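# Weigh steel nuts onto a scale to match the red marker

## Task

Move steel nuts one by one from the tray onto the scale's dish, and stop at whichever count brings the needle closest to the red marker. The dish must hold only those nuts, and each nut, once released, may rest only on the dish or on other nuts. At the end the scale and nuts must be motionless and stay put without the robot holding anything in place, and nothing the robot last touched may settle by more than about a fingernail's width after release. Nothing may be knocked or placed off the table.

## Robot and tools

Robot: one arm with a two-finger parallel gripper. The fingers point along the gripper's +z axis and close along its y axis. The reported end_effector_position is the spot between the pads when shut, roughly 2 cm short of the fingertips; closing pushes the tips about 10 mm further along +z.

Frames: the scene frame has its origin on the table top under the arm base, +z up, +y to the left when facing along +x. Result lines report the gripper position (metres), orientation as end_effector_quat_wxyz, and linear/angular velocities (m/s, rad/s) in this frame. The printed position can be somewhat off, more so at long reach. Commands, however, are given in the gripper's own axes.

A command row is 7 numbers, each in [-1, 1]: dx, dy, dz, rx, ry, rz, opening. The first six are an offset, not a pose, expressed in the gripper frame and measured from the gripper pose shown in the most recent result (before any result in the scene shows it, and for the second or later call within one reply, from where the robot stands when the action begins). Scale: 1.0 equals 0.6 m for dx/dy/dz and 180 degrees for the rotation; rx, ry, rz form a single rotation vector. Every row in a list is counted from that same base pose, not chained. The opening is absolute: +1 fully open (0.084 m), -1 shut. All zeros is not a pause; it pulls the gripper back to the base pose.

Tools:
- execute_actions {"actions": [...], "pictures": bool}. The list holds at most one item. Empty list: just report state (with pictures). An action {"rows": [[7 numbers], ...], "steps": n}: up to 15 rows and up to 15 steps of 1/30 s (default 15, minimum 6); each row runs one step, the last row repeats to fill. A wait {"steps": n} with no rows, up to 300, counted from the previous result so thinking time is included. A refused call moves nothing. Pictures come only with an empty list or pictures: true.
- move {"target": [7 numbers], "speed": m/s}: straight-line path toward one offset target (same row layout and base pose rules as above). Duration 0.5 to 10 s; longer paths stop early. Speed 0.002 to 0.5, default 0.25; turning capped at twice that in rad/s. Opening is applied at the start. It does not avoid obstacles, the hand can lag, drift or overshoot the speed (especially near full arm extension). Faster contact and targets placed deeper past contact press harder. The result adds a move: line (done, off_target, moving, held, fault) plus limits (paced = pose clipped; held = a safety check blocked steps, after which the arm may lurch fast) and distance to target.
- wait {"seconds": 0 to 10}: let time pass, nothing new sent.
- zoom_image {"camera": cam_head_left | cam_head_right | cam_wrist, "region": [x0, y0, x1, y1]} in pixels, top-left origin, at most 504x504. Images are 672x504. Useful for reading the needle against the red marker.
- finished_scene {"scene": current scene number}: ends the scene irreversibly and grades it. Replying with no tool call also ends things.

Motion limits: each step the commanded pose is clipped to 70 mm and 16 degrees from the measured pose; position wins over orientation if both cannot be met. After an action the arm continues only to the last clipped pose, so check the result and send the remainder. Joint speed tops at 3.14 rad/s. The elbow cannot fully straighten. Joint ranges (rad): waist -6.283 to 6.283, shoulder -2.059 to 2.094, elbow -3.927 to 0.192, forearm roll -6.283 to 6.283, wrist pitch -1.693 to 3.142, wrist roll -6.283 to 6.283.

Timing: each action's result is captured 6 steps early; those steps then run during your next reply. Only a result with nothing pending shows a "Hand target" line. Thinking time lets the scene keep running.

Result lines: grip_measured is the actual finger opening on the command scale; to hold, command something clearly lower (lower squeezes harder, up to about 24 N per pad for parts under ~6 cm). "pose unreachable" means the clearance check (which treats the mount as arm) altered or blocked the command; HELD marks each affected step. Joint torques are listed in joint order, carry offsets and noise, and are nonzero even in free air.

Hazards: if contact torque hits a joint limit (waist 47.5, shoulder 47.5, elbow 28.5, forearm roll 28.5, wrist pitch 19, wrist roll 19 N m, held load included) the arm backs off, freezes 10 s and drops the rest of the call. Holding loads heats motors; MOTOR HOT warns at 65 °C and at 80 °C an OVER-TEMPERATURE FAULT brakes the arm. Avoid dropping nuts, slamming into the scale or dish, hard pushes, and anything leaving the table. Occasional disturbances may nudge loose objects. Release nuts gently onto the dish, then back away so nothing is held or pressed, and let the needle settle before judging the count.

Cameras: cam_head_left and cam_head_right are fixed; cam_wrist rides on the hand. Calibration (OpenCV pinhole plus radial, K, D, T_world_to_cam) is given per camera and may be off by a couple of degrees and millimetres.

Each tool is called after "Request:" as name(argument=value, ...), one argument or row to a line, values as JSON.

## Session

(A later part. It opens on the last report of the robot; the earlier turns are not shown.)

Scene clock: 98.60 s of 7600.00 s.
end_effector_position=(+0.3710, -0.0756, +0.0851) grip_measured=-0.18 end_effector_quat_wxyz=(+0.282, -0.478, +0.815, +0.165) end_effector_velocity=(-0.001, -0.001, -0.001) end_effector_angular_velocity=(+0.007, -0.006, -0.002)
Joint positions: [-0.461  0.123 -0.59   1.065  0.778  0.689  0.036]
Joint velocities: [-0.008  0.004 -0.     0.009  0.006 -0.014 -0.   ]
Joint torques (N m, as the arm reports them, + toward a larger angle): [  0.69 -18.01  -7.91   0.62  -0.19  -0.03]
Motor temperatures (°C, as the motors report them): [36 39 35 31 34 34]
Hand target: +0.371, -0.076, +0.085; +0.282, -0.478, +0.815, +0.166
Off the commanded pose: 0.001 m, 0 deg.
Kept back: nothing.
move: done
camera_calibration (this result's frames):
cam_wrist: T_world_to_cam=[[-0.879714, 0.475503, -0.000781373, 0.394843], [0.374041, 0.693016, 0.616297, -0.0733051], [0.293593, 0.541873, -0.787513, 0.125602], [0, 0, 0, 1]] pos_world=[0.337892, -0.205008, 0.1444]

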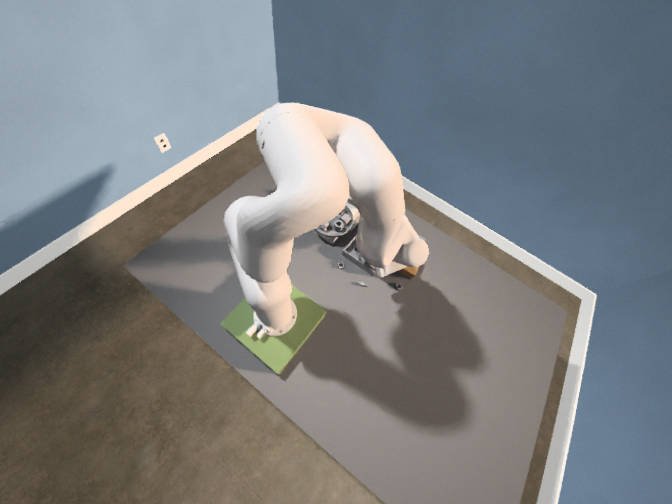

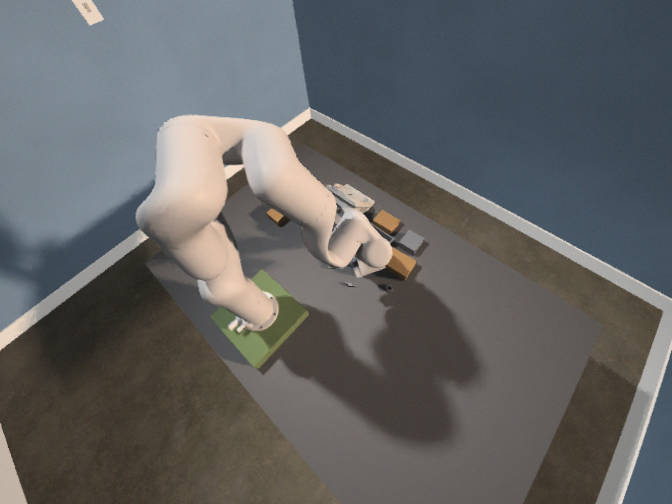

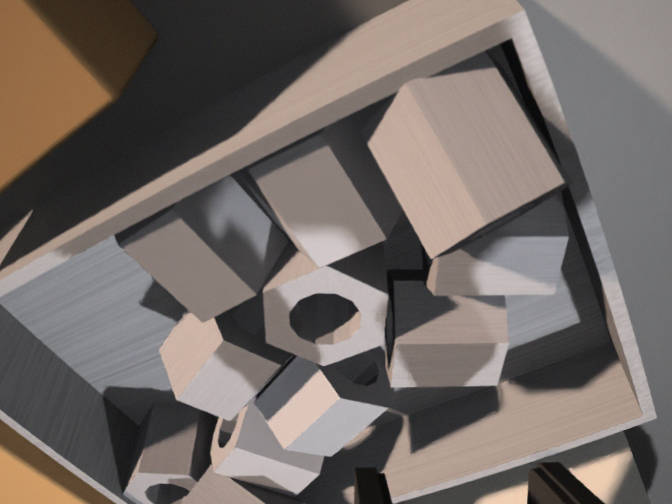

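Request:
move(
  target=[0.0377,0.0035,0.0428,0,0,0,-0.17],
  speed=0.05,
)

Scene clock: 103.23 s of 7600.00 s.
end_effector_position=(+0.3683, -0.0763, +0.0513) grip_measured=-0.18 end_effector_quat_wxyz=(+0.282, -0.478, +0.815, +0.165) end_effector_velocity=(+0.000, +0.000, -0.001) end_effector_angular_velocity=(+0.000, -0.001, +0.001)
Joint positions: [-0.455  0.235 -0.612  1.155  0.736  0.573  0.036]
Joint velocities: [ 0.001  0.005 -0.001  0.005 -0.001 -0.007 -0.   ]
Joint torques (N m, as the arm reports them, + toward a larger angle): [  1.18 -18.82  -6.94   0.53  -0.31   0.11]
Motor temperatures (°C, as the motors report them): [36 39 35 31 34 34]
Hand target: +0.368, -0.076, +0.051; +0.282, -0.478, +0.815, +0.165
Off the commanded pose: 0.000 m, 0 deg.
Kept back: nothing.
move: done
camera_calibration (this result's frames):
cam_wrist: T_world_to_cam=[[-0.879764, 0.475409, -0.00100188, 0.392779], [0.373818, 0.693064, 0.616378, -0.0509094], [0.293726, 0.541893, -0.78745, 0.100048], [0, 0, 0, 1]] pos_world=[0.335197, -0.205662, 0.110556]

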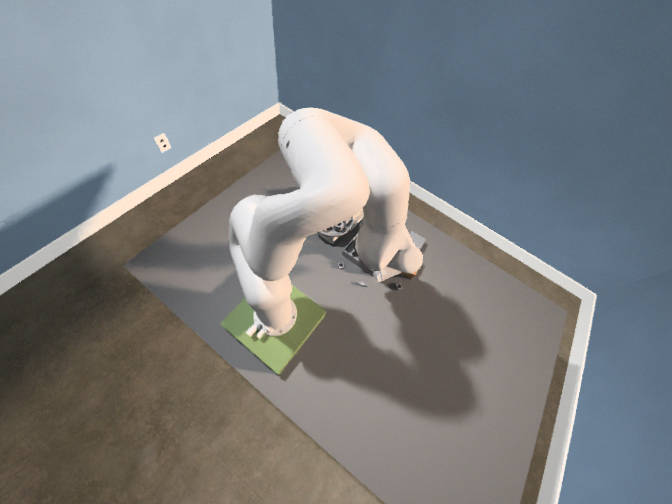

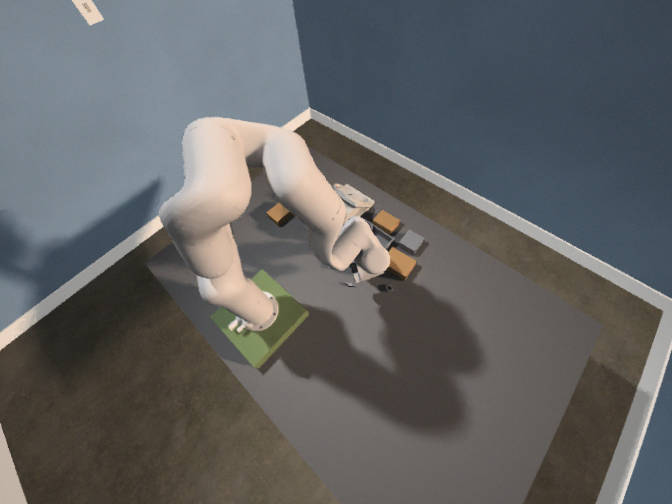

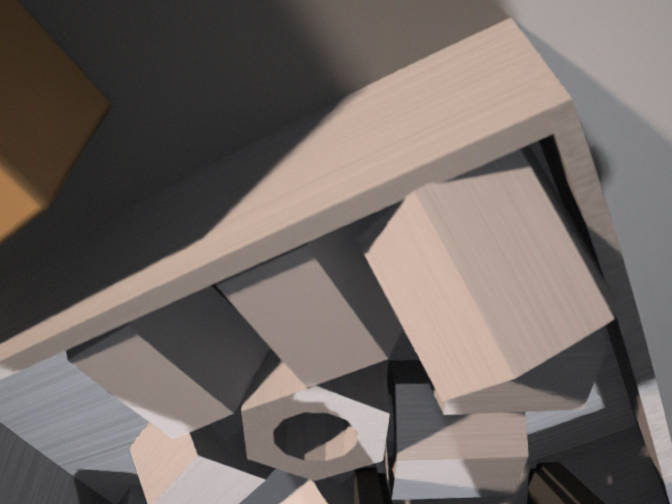

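Request:
execute_actions(
  actions=[
    {"rows": [[0.0007,0,0.0008,0,0,0,-0.17],[0.0014,0,0.0016,0,0,0,-0.17],[0.0021,0,0.0024,0,0,0,-0.17],[0.0028,0,0.0032,0,0,0,-0.17]], "steps": 15},
  ],
  pictures=true,
)

Scene clock: 103.70 s of 7600.00 s.
end_effector_position=(+0.3682, -0.0764, +0.0491) grip_measured=-0.18 end_effector_quat_wxyz=(+0.282, -0.478, +0.815, +0.165) end_effector_velocity=(-0.000, +0.000, -0.005) end_effector_angular_velocity=(-0.001, +0.002, +0.002)
Joint positions: [-0.455  0.243 -0.615  1.161  0.734  0.566  0.036]
Joint velocities: [ 0.003  0.016 -0.005  0.01  -0.006 -0.013  0.   ]
Joint torques (N m, as the arm reports them, + toward a larger angle): [  1.12 -19.19  -7.01   0.68  -0.2   -0.03]
Motor temperatures (°C, as the motors report them): [36 39 35 31 34 34]
Steps of this call (steps 1 to 5: nothing new was sent; steps 6 to 14: the first 9 steps of this action). Readings (end_effector_position):
6: (+0.3682, -0.0763, +0.0511)
7: (+0.3682, -0.0763, +0.0510)
9: (+0.3683, -0.0763, +0.0506)
13: (+0.3682, -0.0764, +0.0492)
14: the state above
camera_calibration (this result's frames):
cam_wrist: T_world_to_cam=[[-0.879733, 0.475466, -0.000912719, 0.392735], [0.373908, 0.693008, 0.616386, -0.0494736], [0.293703, 0.541914, -0.787443, 0.0984046], [0, 0, 0, 1]] pos_world=[0.335099, -0.205773, 0.108341]

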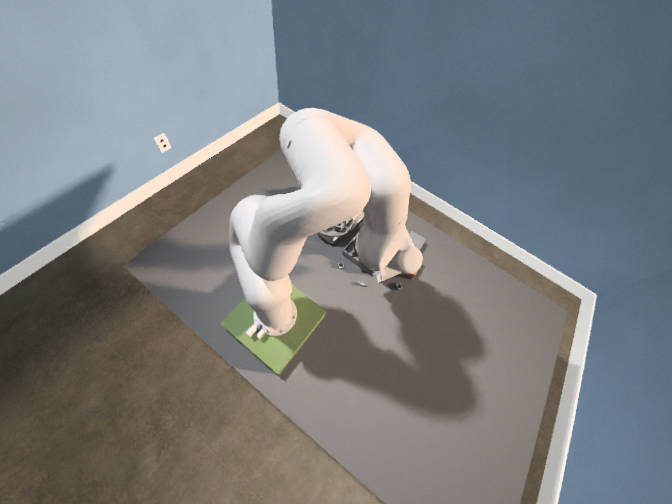

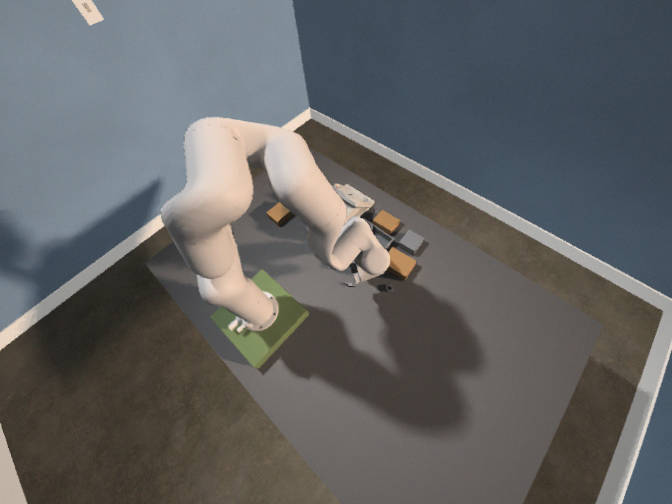

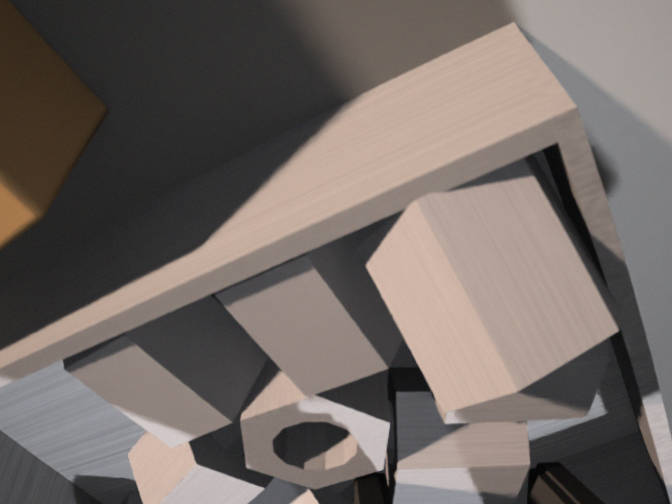

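No contact, depth comparable to earlier grips. Close.

Request:
execute_actions(
  actions=[
    {"rows": [[0.0004,0,0.0004,0,0,0,-0.22],[0.0004,0,0.0004,0,0,0,-0.26],[0.0004,0,0.0004,0,0,0,-0.3],[0.0004,0,0.0004,0,0,0,-0.33],[0.0004,0,0.0004,0,0,0,-0.45],[0.0004,0,0.0004,0,0,0,-0.6],[0.0004,0,0.0004,0,0,0,-0.7]], "steps": 15},
  ],
)

Scene clock: 104.20 s of 7600.00 s.
end_effector_position=(+0.3683, -0.0764, +0.0488) grip_measured=-0.35 end_effector_quat_wxyz=(+0.282, -0.478, +0.815, +0.165) end_effector_velocity=(-0.000, +0.001, -0.000) end_effector_angular_velocity=(+0.001, +0.000, -0.000)
Joint positions: [-0.454  0.244 -0.615  1.162  0.733  0.564  0.029]
Joint velocities: [ 0.    -0.001  0.002  0.002  0.001 -0.001  0.   ]
Joint torques (N m, as the arm reports them, + toward a larger angle): [  0.49 -18.76  -7.01   0.25  -0.3    0.11]
Motor temperatures (°C, as the motors report them): [36 39 35 31 34 34]
Off your previous action's commanded pose: 0.000 m, 0 deg at its last step (step 6 of this call).
Steps of this call (steps 1 to 6: the last 6 steps of your previous action; steps 7 to 15: the first 9 steps of this action). Readings (end_effector_position):
7: (+0.3682, -0.0764, +0.0488)
8: (+0.3682, -0.0764, +0.0488)
10: (+0.3682, -0.0764, +0.0488)
14: (+0.3683, -0.0764, +0.0488)
15: the state above

Request:
move(
  target=[-0.023,0.004,-0.024,0,0,0,-0.7],
  speed=0.04,
)

Scene clock: 105.30 s of 7600.00 s.
end_effector_position=(+0.3671, -0.0735, +0.0684) grip_measured=-0.35 end_effector_quat_wxyz=(+0.282, -0.478, +0.815, +0.165) end_effector_velocity=(+0.000, -0.000, +0.001) end_effector_angular_velocity=(-0.003, +0.001, +0.001)
Joint positions: [-0.454  0.169 -0.588  1.115  0.753  0.628  0.029]
Joint velocities: [ 0.001 -0.005  0.001 -0.006 -0.001  0.007  0.   ]
Joint torques (N m, as the arm reports them, + toward a larger angle): [  0.89 -18.33  -7.62   0.44  -0.08   0.06]
Motor temperatures (°C, as the motors report them): [36 39 35 31 34 34]
Hand target: +0.367, -0.074, +0.069; +0.282, -0.478, +0.815, +0.165
Off your previous action's commanded pose: 0.000 m, 0 deg at its last step (step 6 of this call).
Off the commanded pose: 0.000 m, 0 deg.
Kept back: nothing.
move: done
camera_calibration (this result's frames):
cam_wrist: T_world_to_cam=[[-0.879739, 0.475456, -0.000914521, 0.390427], [0.373882, 0.692982, 0.616431, -0.0629518], [0.29372, 0.541957, -0.787408, 0.112403], [0, 0, 0, 1]] pos_world=[0.333995, -0.202923, 0.127669]

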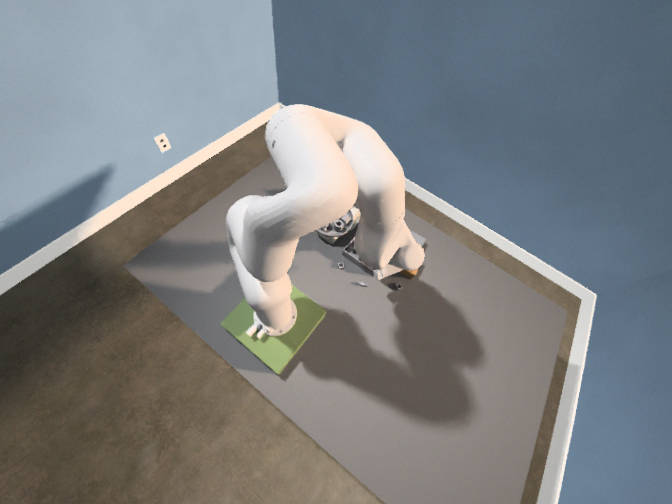

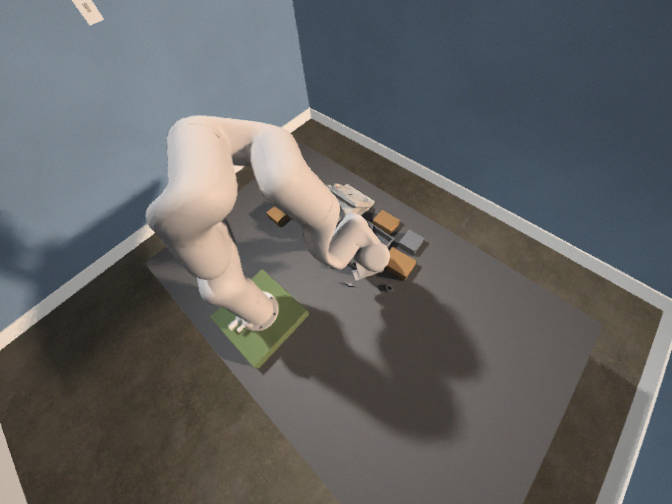

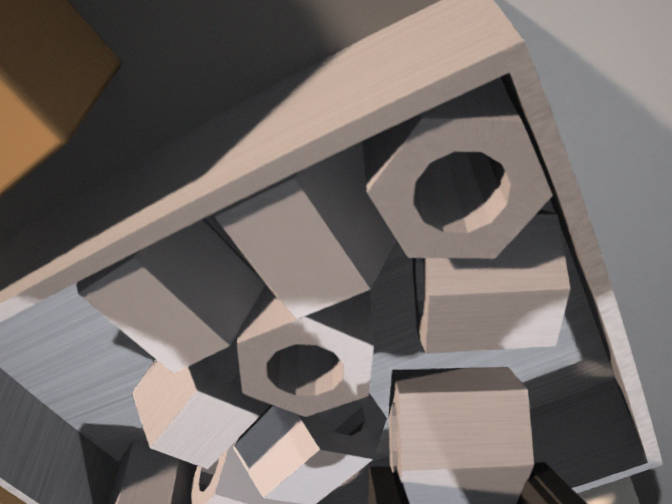

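Request:
execute_actions(
  actions=[],
)

Scene clock: 105.87 s of 7600.00 s.
end_effector_position=(+0.3671, -0.0735, +0.0686) grip_measured=-0.35 end_effector_quat_wxyz=(+0.282, -0.478, +0.815, +0.165) end_effector_velocity=(-0.000, +0.000, -0.000) end_effector_angular_velocity=(-0.001, +0.001, +0.001)
Joint positions: [-0.454  0.169 -0.588  1.114  0.753  0.629  0.029]
Joint velocities: [ 0.001  0.     0.    -0.001 -0.001  0.     0.   ]
Joint torques (N m, as the arm reports them, + toward a larger angle): [  1.11 -18.39  -7.49   0.6   -0.08  -0.04]
Motor temperatures (°C, as the motors report them): [36 39 35 31 34 34]
Hand target: +0.367, -0.074, +0.069; +0.282, -0.478, +0.815, +0.165
Off the commanded pose: 0.000 m, 0 deg.
Kept back: nothing.
Steps of this call (steps 1 to 17: nothing new was sent). Readings (end_effector_position):
1: (+0.3671, -0.0735, +0.0685)
2: (+0.3671, -0.0735, +0.0685)
4: (+0.3671, -0.0735, +0.0685)
8: (+0.3671, -0.0735, +0.0686)
17: the state above
camera_calibration (this result's frames):
cam_wrist: T_world_to_cam=[[-0.879751, 0.475433, -0.00108416, 0.39049], [0.373779, 0.693053, 0.616414, -0.0630468], [0.293815, 0.541886, -0.787421, 0.112522], [0, 0, 0, 1]] pos_world=[0.334039, -0.202931, 0.127888]

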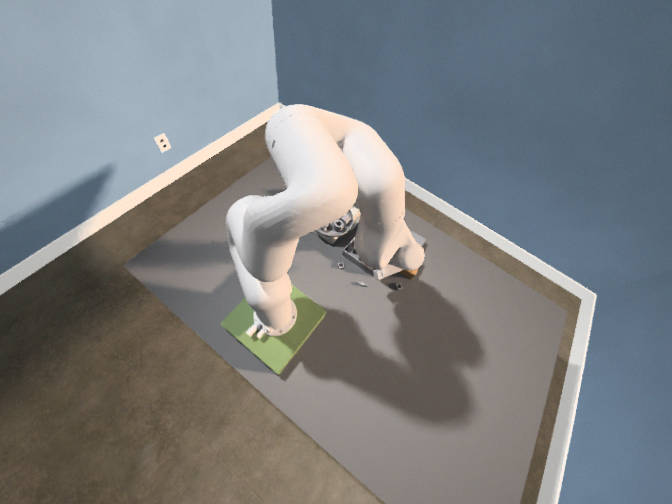

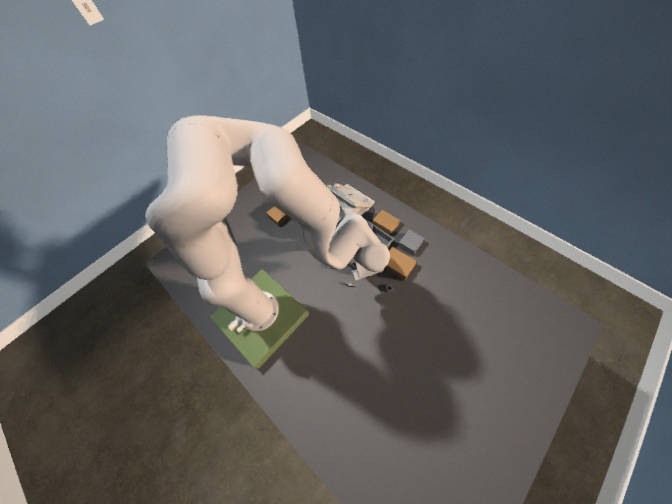

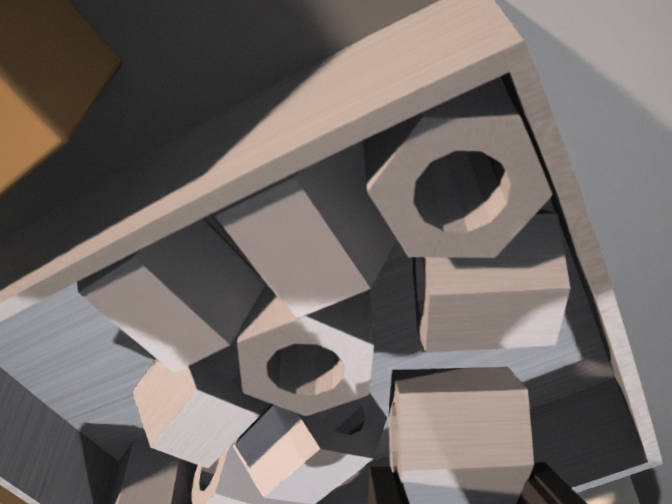

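Request:
move(
  target=[-0.0744,0,-0.0952,0,0,0,-0.7],
  speed=0.2,
)

Scene clock: 107.10 s of 7600.00 s.
end_effector_position=(+0.3669, -0.0737, +0.1406) grip_measured=-0.35 end_effector_quat_wxyz=(+0.282, -0.478, +0.815, +0.165) end_effector_velocity=(+0.001, -0.001, +0.004) end_effector_angular_velocity=(-0.003, -0.004, +0.002)
Joint positions: [-0.484 -0.067 -0.557  0.929  0.874  0.86   0.029]
Joint velocities: [-0.001 -0.008 -0.003 -0.007  0.006  0.005 -0.   ]
Joint torques (N m, as the arm reports them, + toward a larger angle): [  0.95 -16.17  -9.32   0.7   -0.27   0.  ]
Motor temperatures (°C, as the motors report them): [36 39 35 31 34 34]
Hand target: +0.367, -0.074, +0.141; +0.282, -0.478, +0.815, +0.165
Off the commanded pose: 0.001 m, 0 deg.
Kept back: nothing.
move: done
camera_calibration (this result's frames):
cam_wrist: T_world_to_cam=[[-0.87963, 0.475658, -0.000380635, 0.39029], [0.374407, 0.692881, 0.616227, -0.107423], [0.293377, 0.541909, -0.787569, 0.169482], [0, 0, 0, 1]] pos_world=[0.333808, -0.203057, 0.199824]

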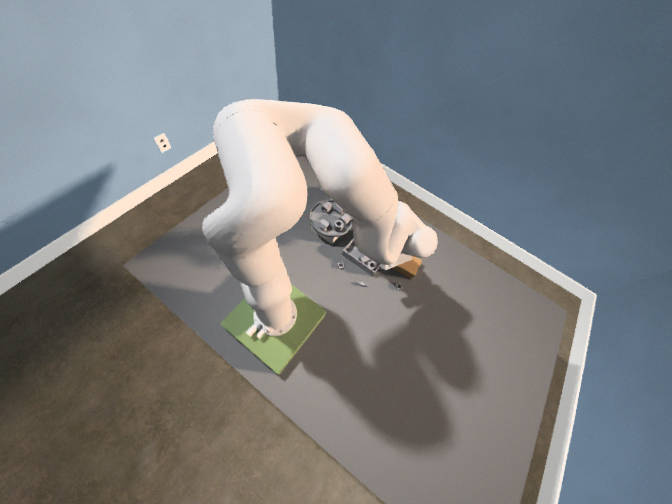

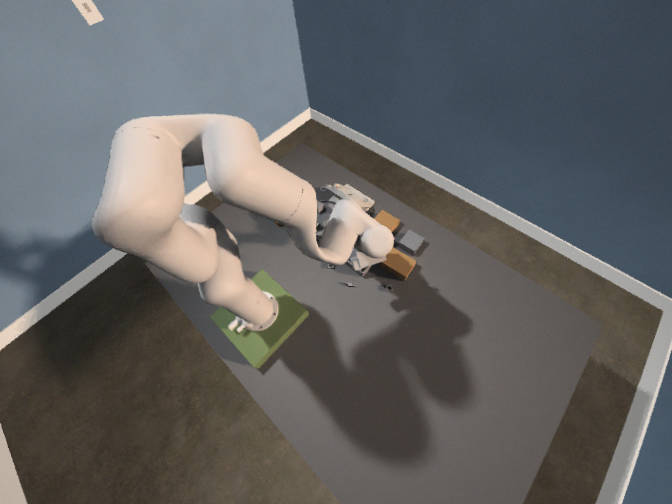

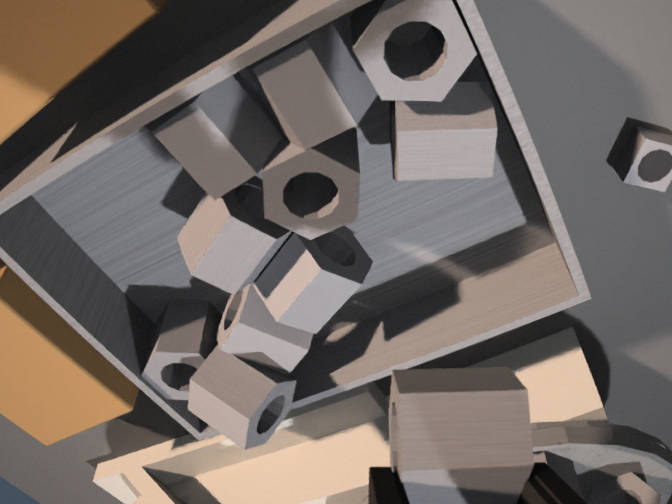

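Request:
move(
  target=[-0.223,0.1637,0.1735,-0.101,0,-0.1292,-0.7],
  speed=0.25,
)

Scene clock: 108.90 s of 7600.00 s.
end_effector_position=(+0.3644, +0.1212, +0.1412) grip_measured=-0.35 end_effector_quat_wxyz=(-0.230, +0.670, -0.667, -0.231) end_effector_velocity=(+0.000, +0.002, -0.000) end_effector_angular_velocity=(-0.000, +0.001, +0.005)
Joint positions: [ 0.047 -0.039 -0.588  0.932  0.866  0.873  0.029]
Joint velocities: [ 0.007  0.004 -0.004  0.    -0.001  0.001  0.   ]
Joint torques (N m, as the arm reports them, + toward a larger angle): [  0.73 -16.67  -9.48   0.53  -0.42  -0.02]
Motor temperatures (°C, as the motors report them): [36 39 35 31 34 34]
Hand target: +0.364, +0.122, +0.141; -0.230, +0.670, -0.667, -0.231
Off the commanded pose: 0.001 m, 0 deg.
Kept back: nothing.
move: done
camera_calibration (this result's frames):
cam_wrist: T_world_to_cam=[[-0.999825, -0.0186196, -0.00161356, 0.399325], [-0.0156732, 0.788312, 0.615076, -0.111231], [-0.0101805, 0.614994, -0.788466, 0.167012], [0, 0, 0, 1]] pos_world=[0.399212, -0.00759157, 0.200743]

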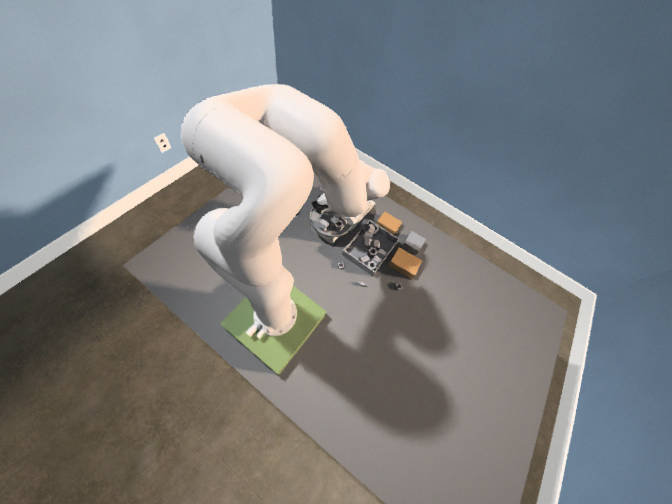

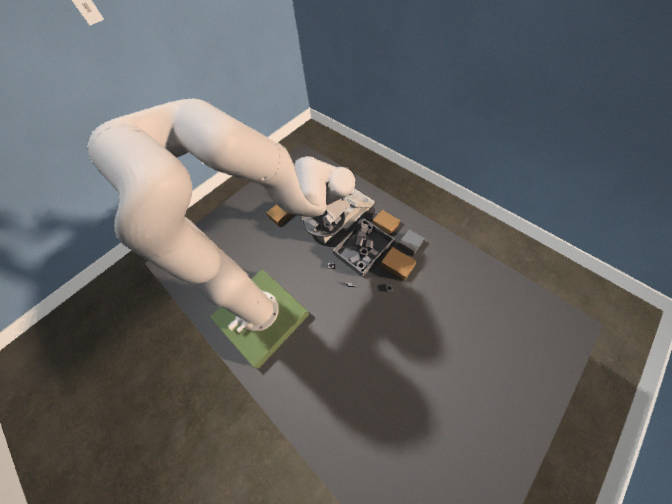

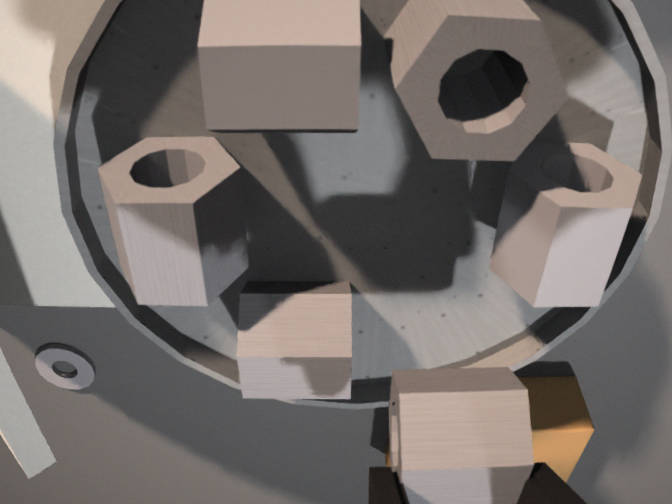

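Request:
move(
  target=[0.0308,-0.001,0.0394,0,0,0,-0.7],
  speed=0.08,
)

Scene clock: 109.97 s of 7600.00 s.
end_effector_position=(+0.3651, +0.1213, +0.1116) grip_measured=-0.35 end_effector_quat_wxyz=(-0.230, +0.670, -0.667, -0.231) end_effector_velocity=(+0.001, +0.001, -0.002) end_effector_angular_velocity=(+0.002, -0.002, -0.001)
Joint positions: [ 0.059  0.053 -0.594  1.002  0.812  0.784  0.029]
Joint velocities: [ 0.002  0.007 -0.001  0.009 -0.004 -0.009 -0.   ]
Joint torques (N m, as the arm reports them, + toward a larger angle): [  0.71 -17.67  -8.81   0.77  -0.22  -0.11]
Motor temperatures (°C, as the motors report them): [36 39 35 31 34 34]
Hand target: +0.365, +0.121, +0.111; -0.230, +0.670, -0.667, -0.231
Off the commanded pose: 0.000 m, 0 deg.
Kept back: nothing.
move: done
camera_calibration (this result's frames):
cam_wrist: T_world_to_cam=[[-0.999823, -0.0187251, -0.00195134, 0.400026], [-0.0159642, 0.788305, 0.615078, -0.0929377], [-0.00997917, 0.615, -0.788464, 0.143579], [0, 0, 0, 1]] pos_world=[0.399904, -0.00754737, 0.171151]

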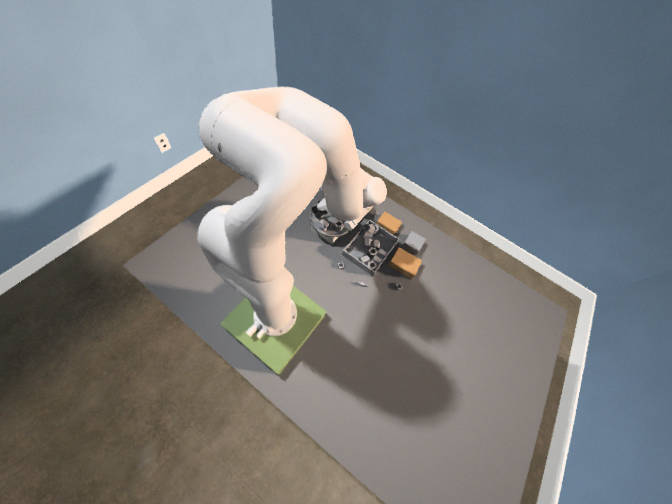

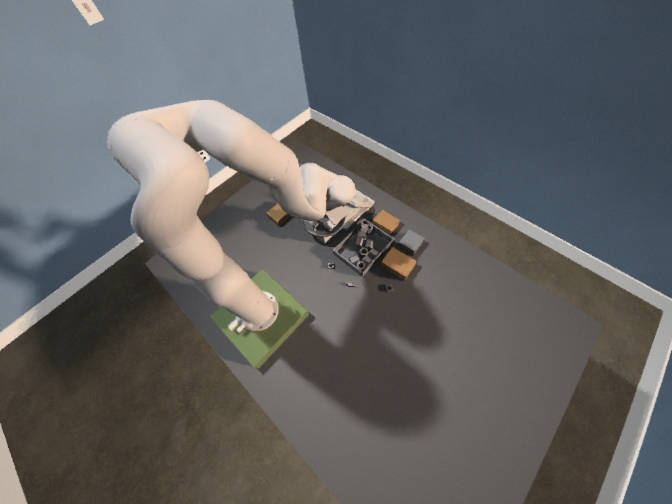

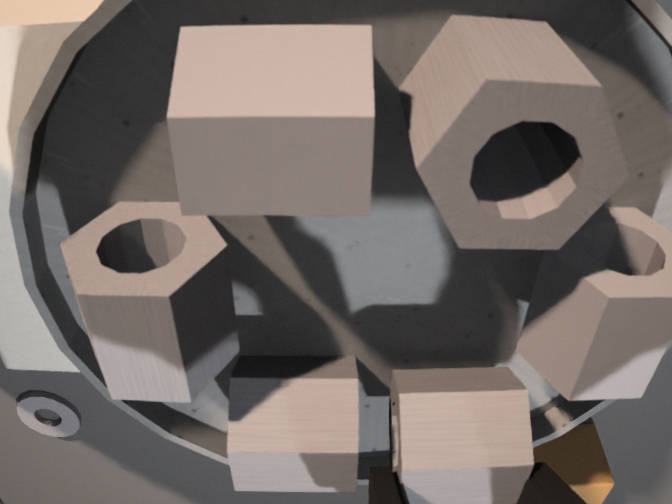

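Request:
move(
  target=[0.0064,0.0008,0.0081,0,0,0,-0.7],
  speed=0.02,
)

Scene clock: 110.93 s of 7600.00 s.
end_effector_position=(+0.3647, +0.1213, +0.1057) grip_measured=-0.35 end_effector_quat_wxyz=(-0.230, +0.670, -0.667, -0.231) end_effector_velocity=(+0.001, +0.000, -0.000) end_effector_angular_velocity=(+0.001, -0.005, -0.001)
Joint positions: [ 0.061  0.07  -0.595  1.017  0.802  0.765  0.029]
Joint velocities: [ 0.     0.004 -0.002  0.007 -0.003 -0.008  0.   ]
Joint torques (N m, as the arm reports them, + toward a larger angle): [  0.68 -18.06  -8.61   0.72  -0.25  -0.14]
Motor temperatures (°C, as the motors report them): [36 39 35 31 34 34]
Hand target: +0.365, +0.121, +0.105; -0.230, +0.670, -0.667, -0.231
Off the commanded pose: 0.000 m, 0 deg.
Kept back: nothing.
move: done
camera_calibration (this result's frames):
cam_wrist: T_world_to_cam=[[-0.999822, -0.01879, -0.00193895, 0.399565], [-0.0160065, 0.788235, 0.615166, -0.089276], [-0.0100306, 0.615087, -0.788395, 0.138868], [0, 0, 0, 1]] pos_world=[0.399458, -0.0075375, 0.165177]

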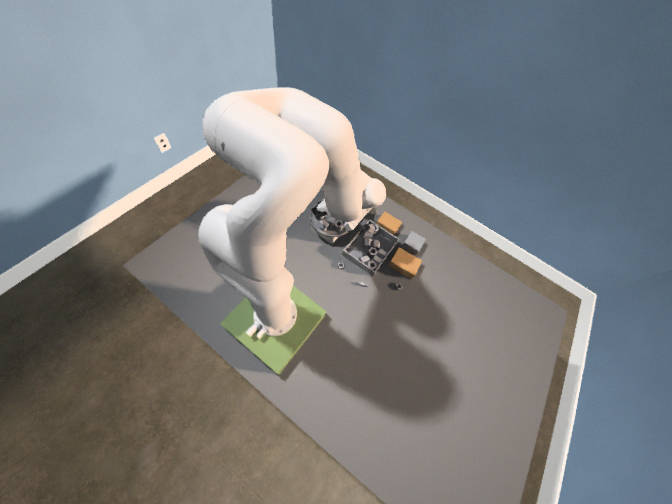

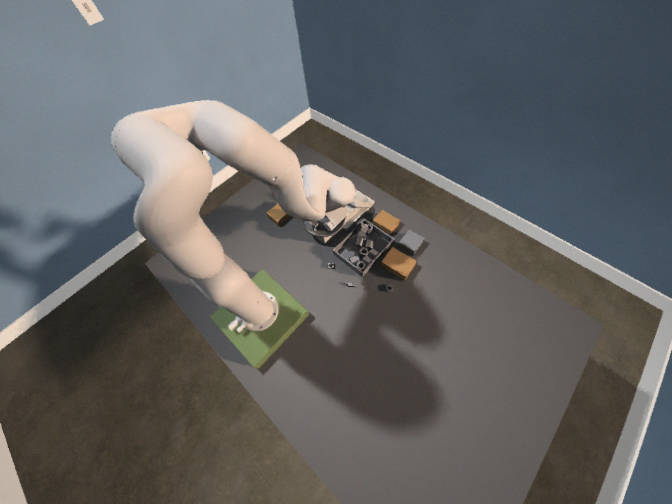

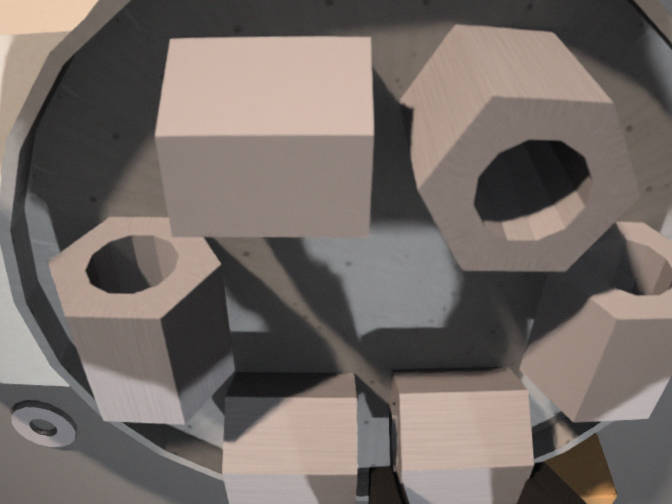

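Request:
move(
  target=[-0.0005,0,0.0033,0,0,0,-0.7],
  speed=0.01,
)

Scene clock: 113.33 s of 7600.00 s.
end_effector_position=(+0.3648, +0.1227, +0.1045) grip_measured=-0.35 end_effector_quat_wxyz=(-0.230, +0.670, -0.667, -0.230) end_effector_velocity=(-0.000, +0.001, -0.000) end_effector_angular_velocity=(+0.000, -0.000, -0.000)
Joint positions: [ 0.066  0.074 -0.595  1.023  0.798  0.762  0.029]
Joint velocities: [ 0.002  0.001  0.     0.003 -0.002 -0.001  0.   ]
Joint torques (N m, as the arm reports them, + toward a larger angle): [  1.22 -16.5   -8.07   0.59  -0.24  -0.12]
Motor temperatures (°C, as the motors report them): [36 39 35 31 34 34]
Hand target: +0.365, +0.123, +0.104; -0.230, +0.670, -0.667, -0.231
Off the commanded pose: 0.000 m, 0 deg.
Kept back: nothing.
move: done
camera_calibration (this result's frames):
cam_wrist: T_world_to_cam=[[-0.999822, -0.0187442, -0.0022296, 0.399718], [-0.0161491, 0.788229, 0.61517, -0.0895626], [-0.00977342, 0.615097, -0.788391, 0.136944], [0, 0, 0, 1]] pos_world=[0.399539, -0.00614594, 0.163953]

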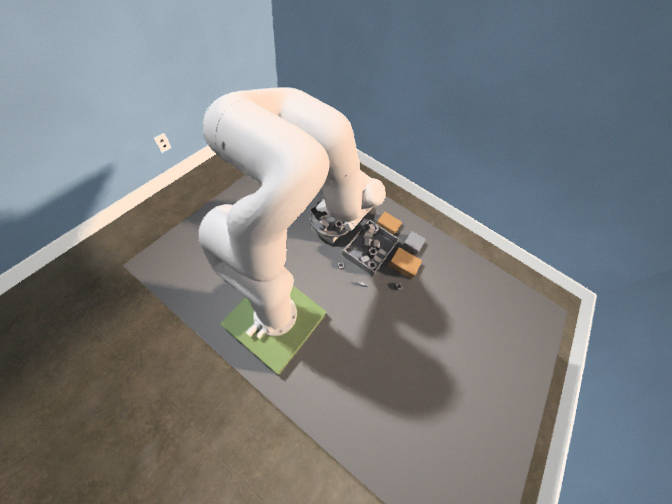

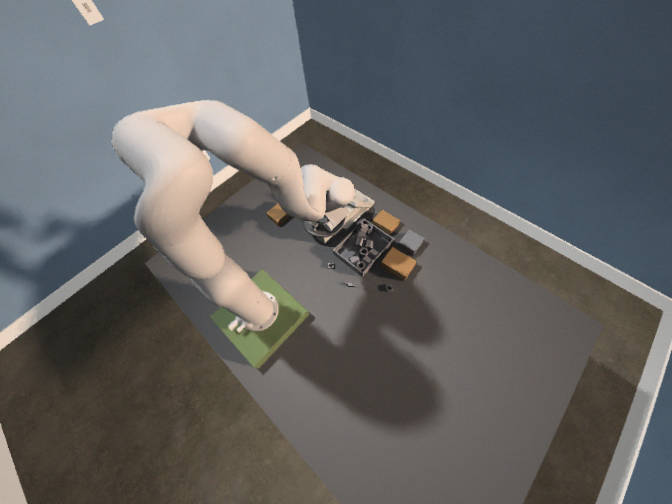

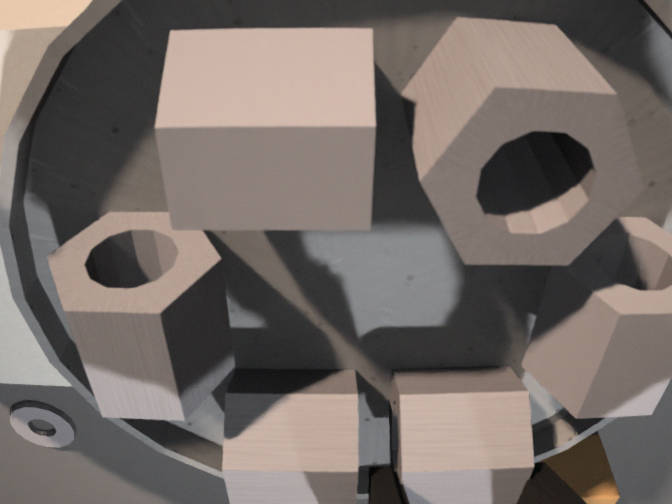

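Contact. Release.

Request:
execute_actions(
  actions=[
    {"rows":[[0,0,0,0,0,0,-0.5],[0,0,0,0,0,0,-0.4],[0,0,0,0,0,0,-0.34],[0,0,0,0,0,0,-0.31],[0,0,0,0,0,0,-0.28],[0,0,0,0,0,0,-0.25]],"steps":12},
  ],
)

Request:
move(
  target=[-0.0308,0,-0.0394,0,0,0,-0.25],
  speed=0.1,
)

Scene clock: 113.70 s of 7600.00 s.
end_effector_position=(+0.3648, +0.1227, +0.1044) grip_measured=-0.32 end_effector_quat_wxyz=(-0.230, +0.670, -0.667, -0.230) end_effector_velocity=(+0.002, -0.000, +0.000) end_effector_angular_velocity=(-0.002, -0.003, -0.001)
Joint positions: [ 0.066  0.075 -0.595  1.023  0.798  0.762  0.03 ]
Joint velocities: [ 0.001  0.001 -0.003  0.    -0.003  0.001  0.035]
Joint torques (N m, as the arm reports them, + toward a larger angle): [  1.02 -16.84  -8.35   0.36  -0.06   0.01]
Motor temperatures (°C, as the motors report them): [36 39 35 31 34 34]
Steps of this call (steps 1 to 5: nothing new was sent; steps 6 to 11: the first 6 steps of this action). Readings (end_effector_position):
6: (+0.3648, +0.1227, +0.1044)
7: (+0.3648, +0.1227, +0.1044)
9: (+0.3648, +0.1227, +0.1044)
11: the state above

Scene clock: 114.83 s of 7600.00 s.
end_effector_position=(+0.3646, +0.1227, +0.1340) grip_measured=-0.27 end_effector_quat_wxyz=(-0.230, +0.670, -0.667, -0.231) end_effector_velocity=(+0.000, +0.000, +0.002) end_effector_angular_velocity=(+0.001, +0.001, -0.002)
Joint positions: [ 0.054 -0.017 -0.588  0.951  0.85   0.854  0.032]
Joint velocities: [-0.001 -0.007  0.    -0.004  0.004  0.007 -0.   ]
Joint torques (N m, as the arm reports them, + toward a larger angle): [  0.79 -16.4   -9.23   0.48  -0.36   0.01]
Motor temperatures (°C, as the motors report them): [36 39 35 31 34 34]
Hand target: +0.365, +0.123, +0.134; -0.230, +0.670, -0.667, -0.231
Off your previous action's commanded pose: 0.000 m, 0 deg at its last step (step 6 of this call).
Off the commanded pose: 0.000 m, 0 deg.
Kept back: nothing.
move: done
camera_calibration (this result's frames):
cam_wrist: T_world_to_cam=[[-0.999824, -0.0187003, -0.0016343, 0.399489], [-0.0157493, 0.788292, 0.6151, -0.107844], [-0.0102142, 0.615017, -0.788447, 0.160405], [0, 0, 0, 1]] pos_world=[0.399359, -0.00616919, 0.193459]

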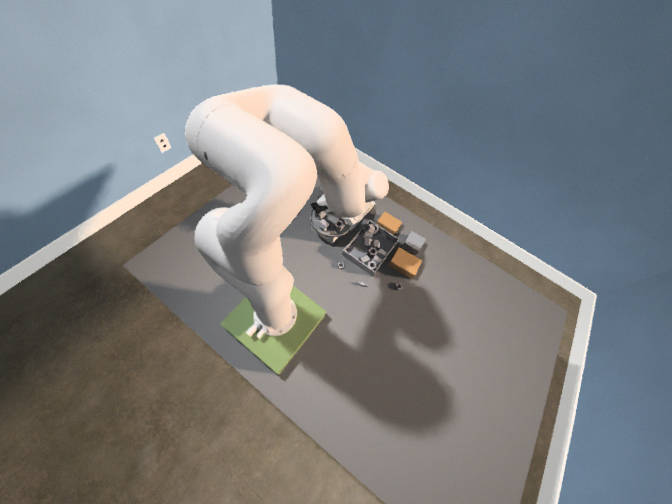

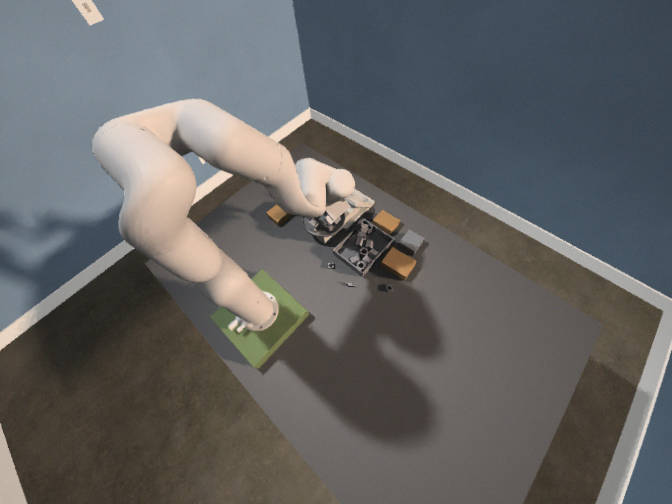

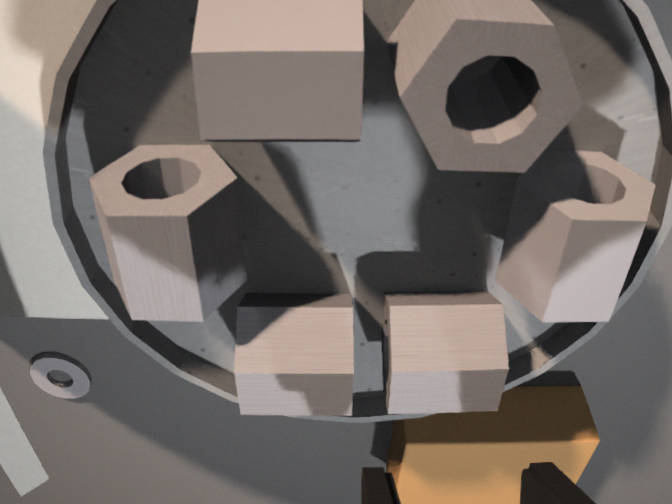

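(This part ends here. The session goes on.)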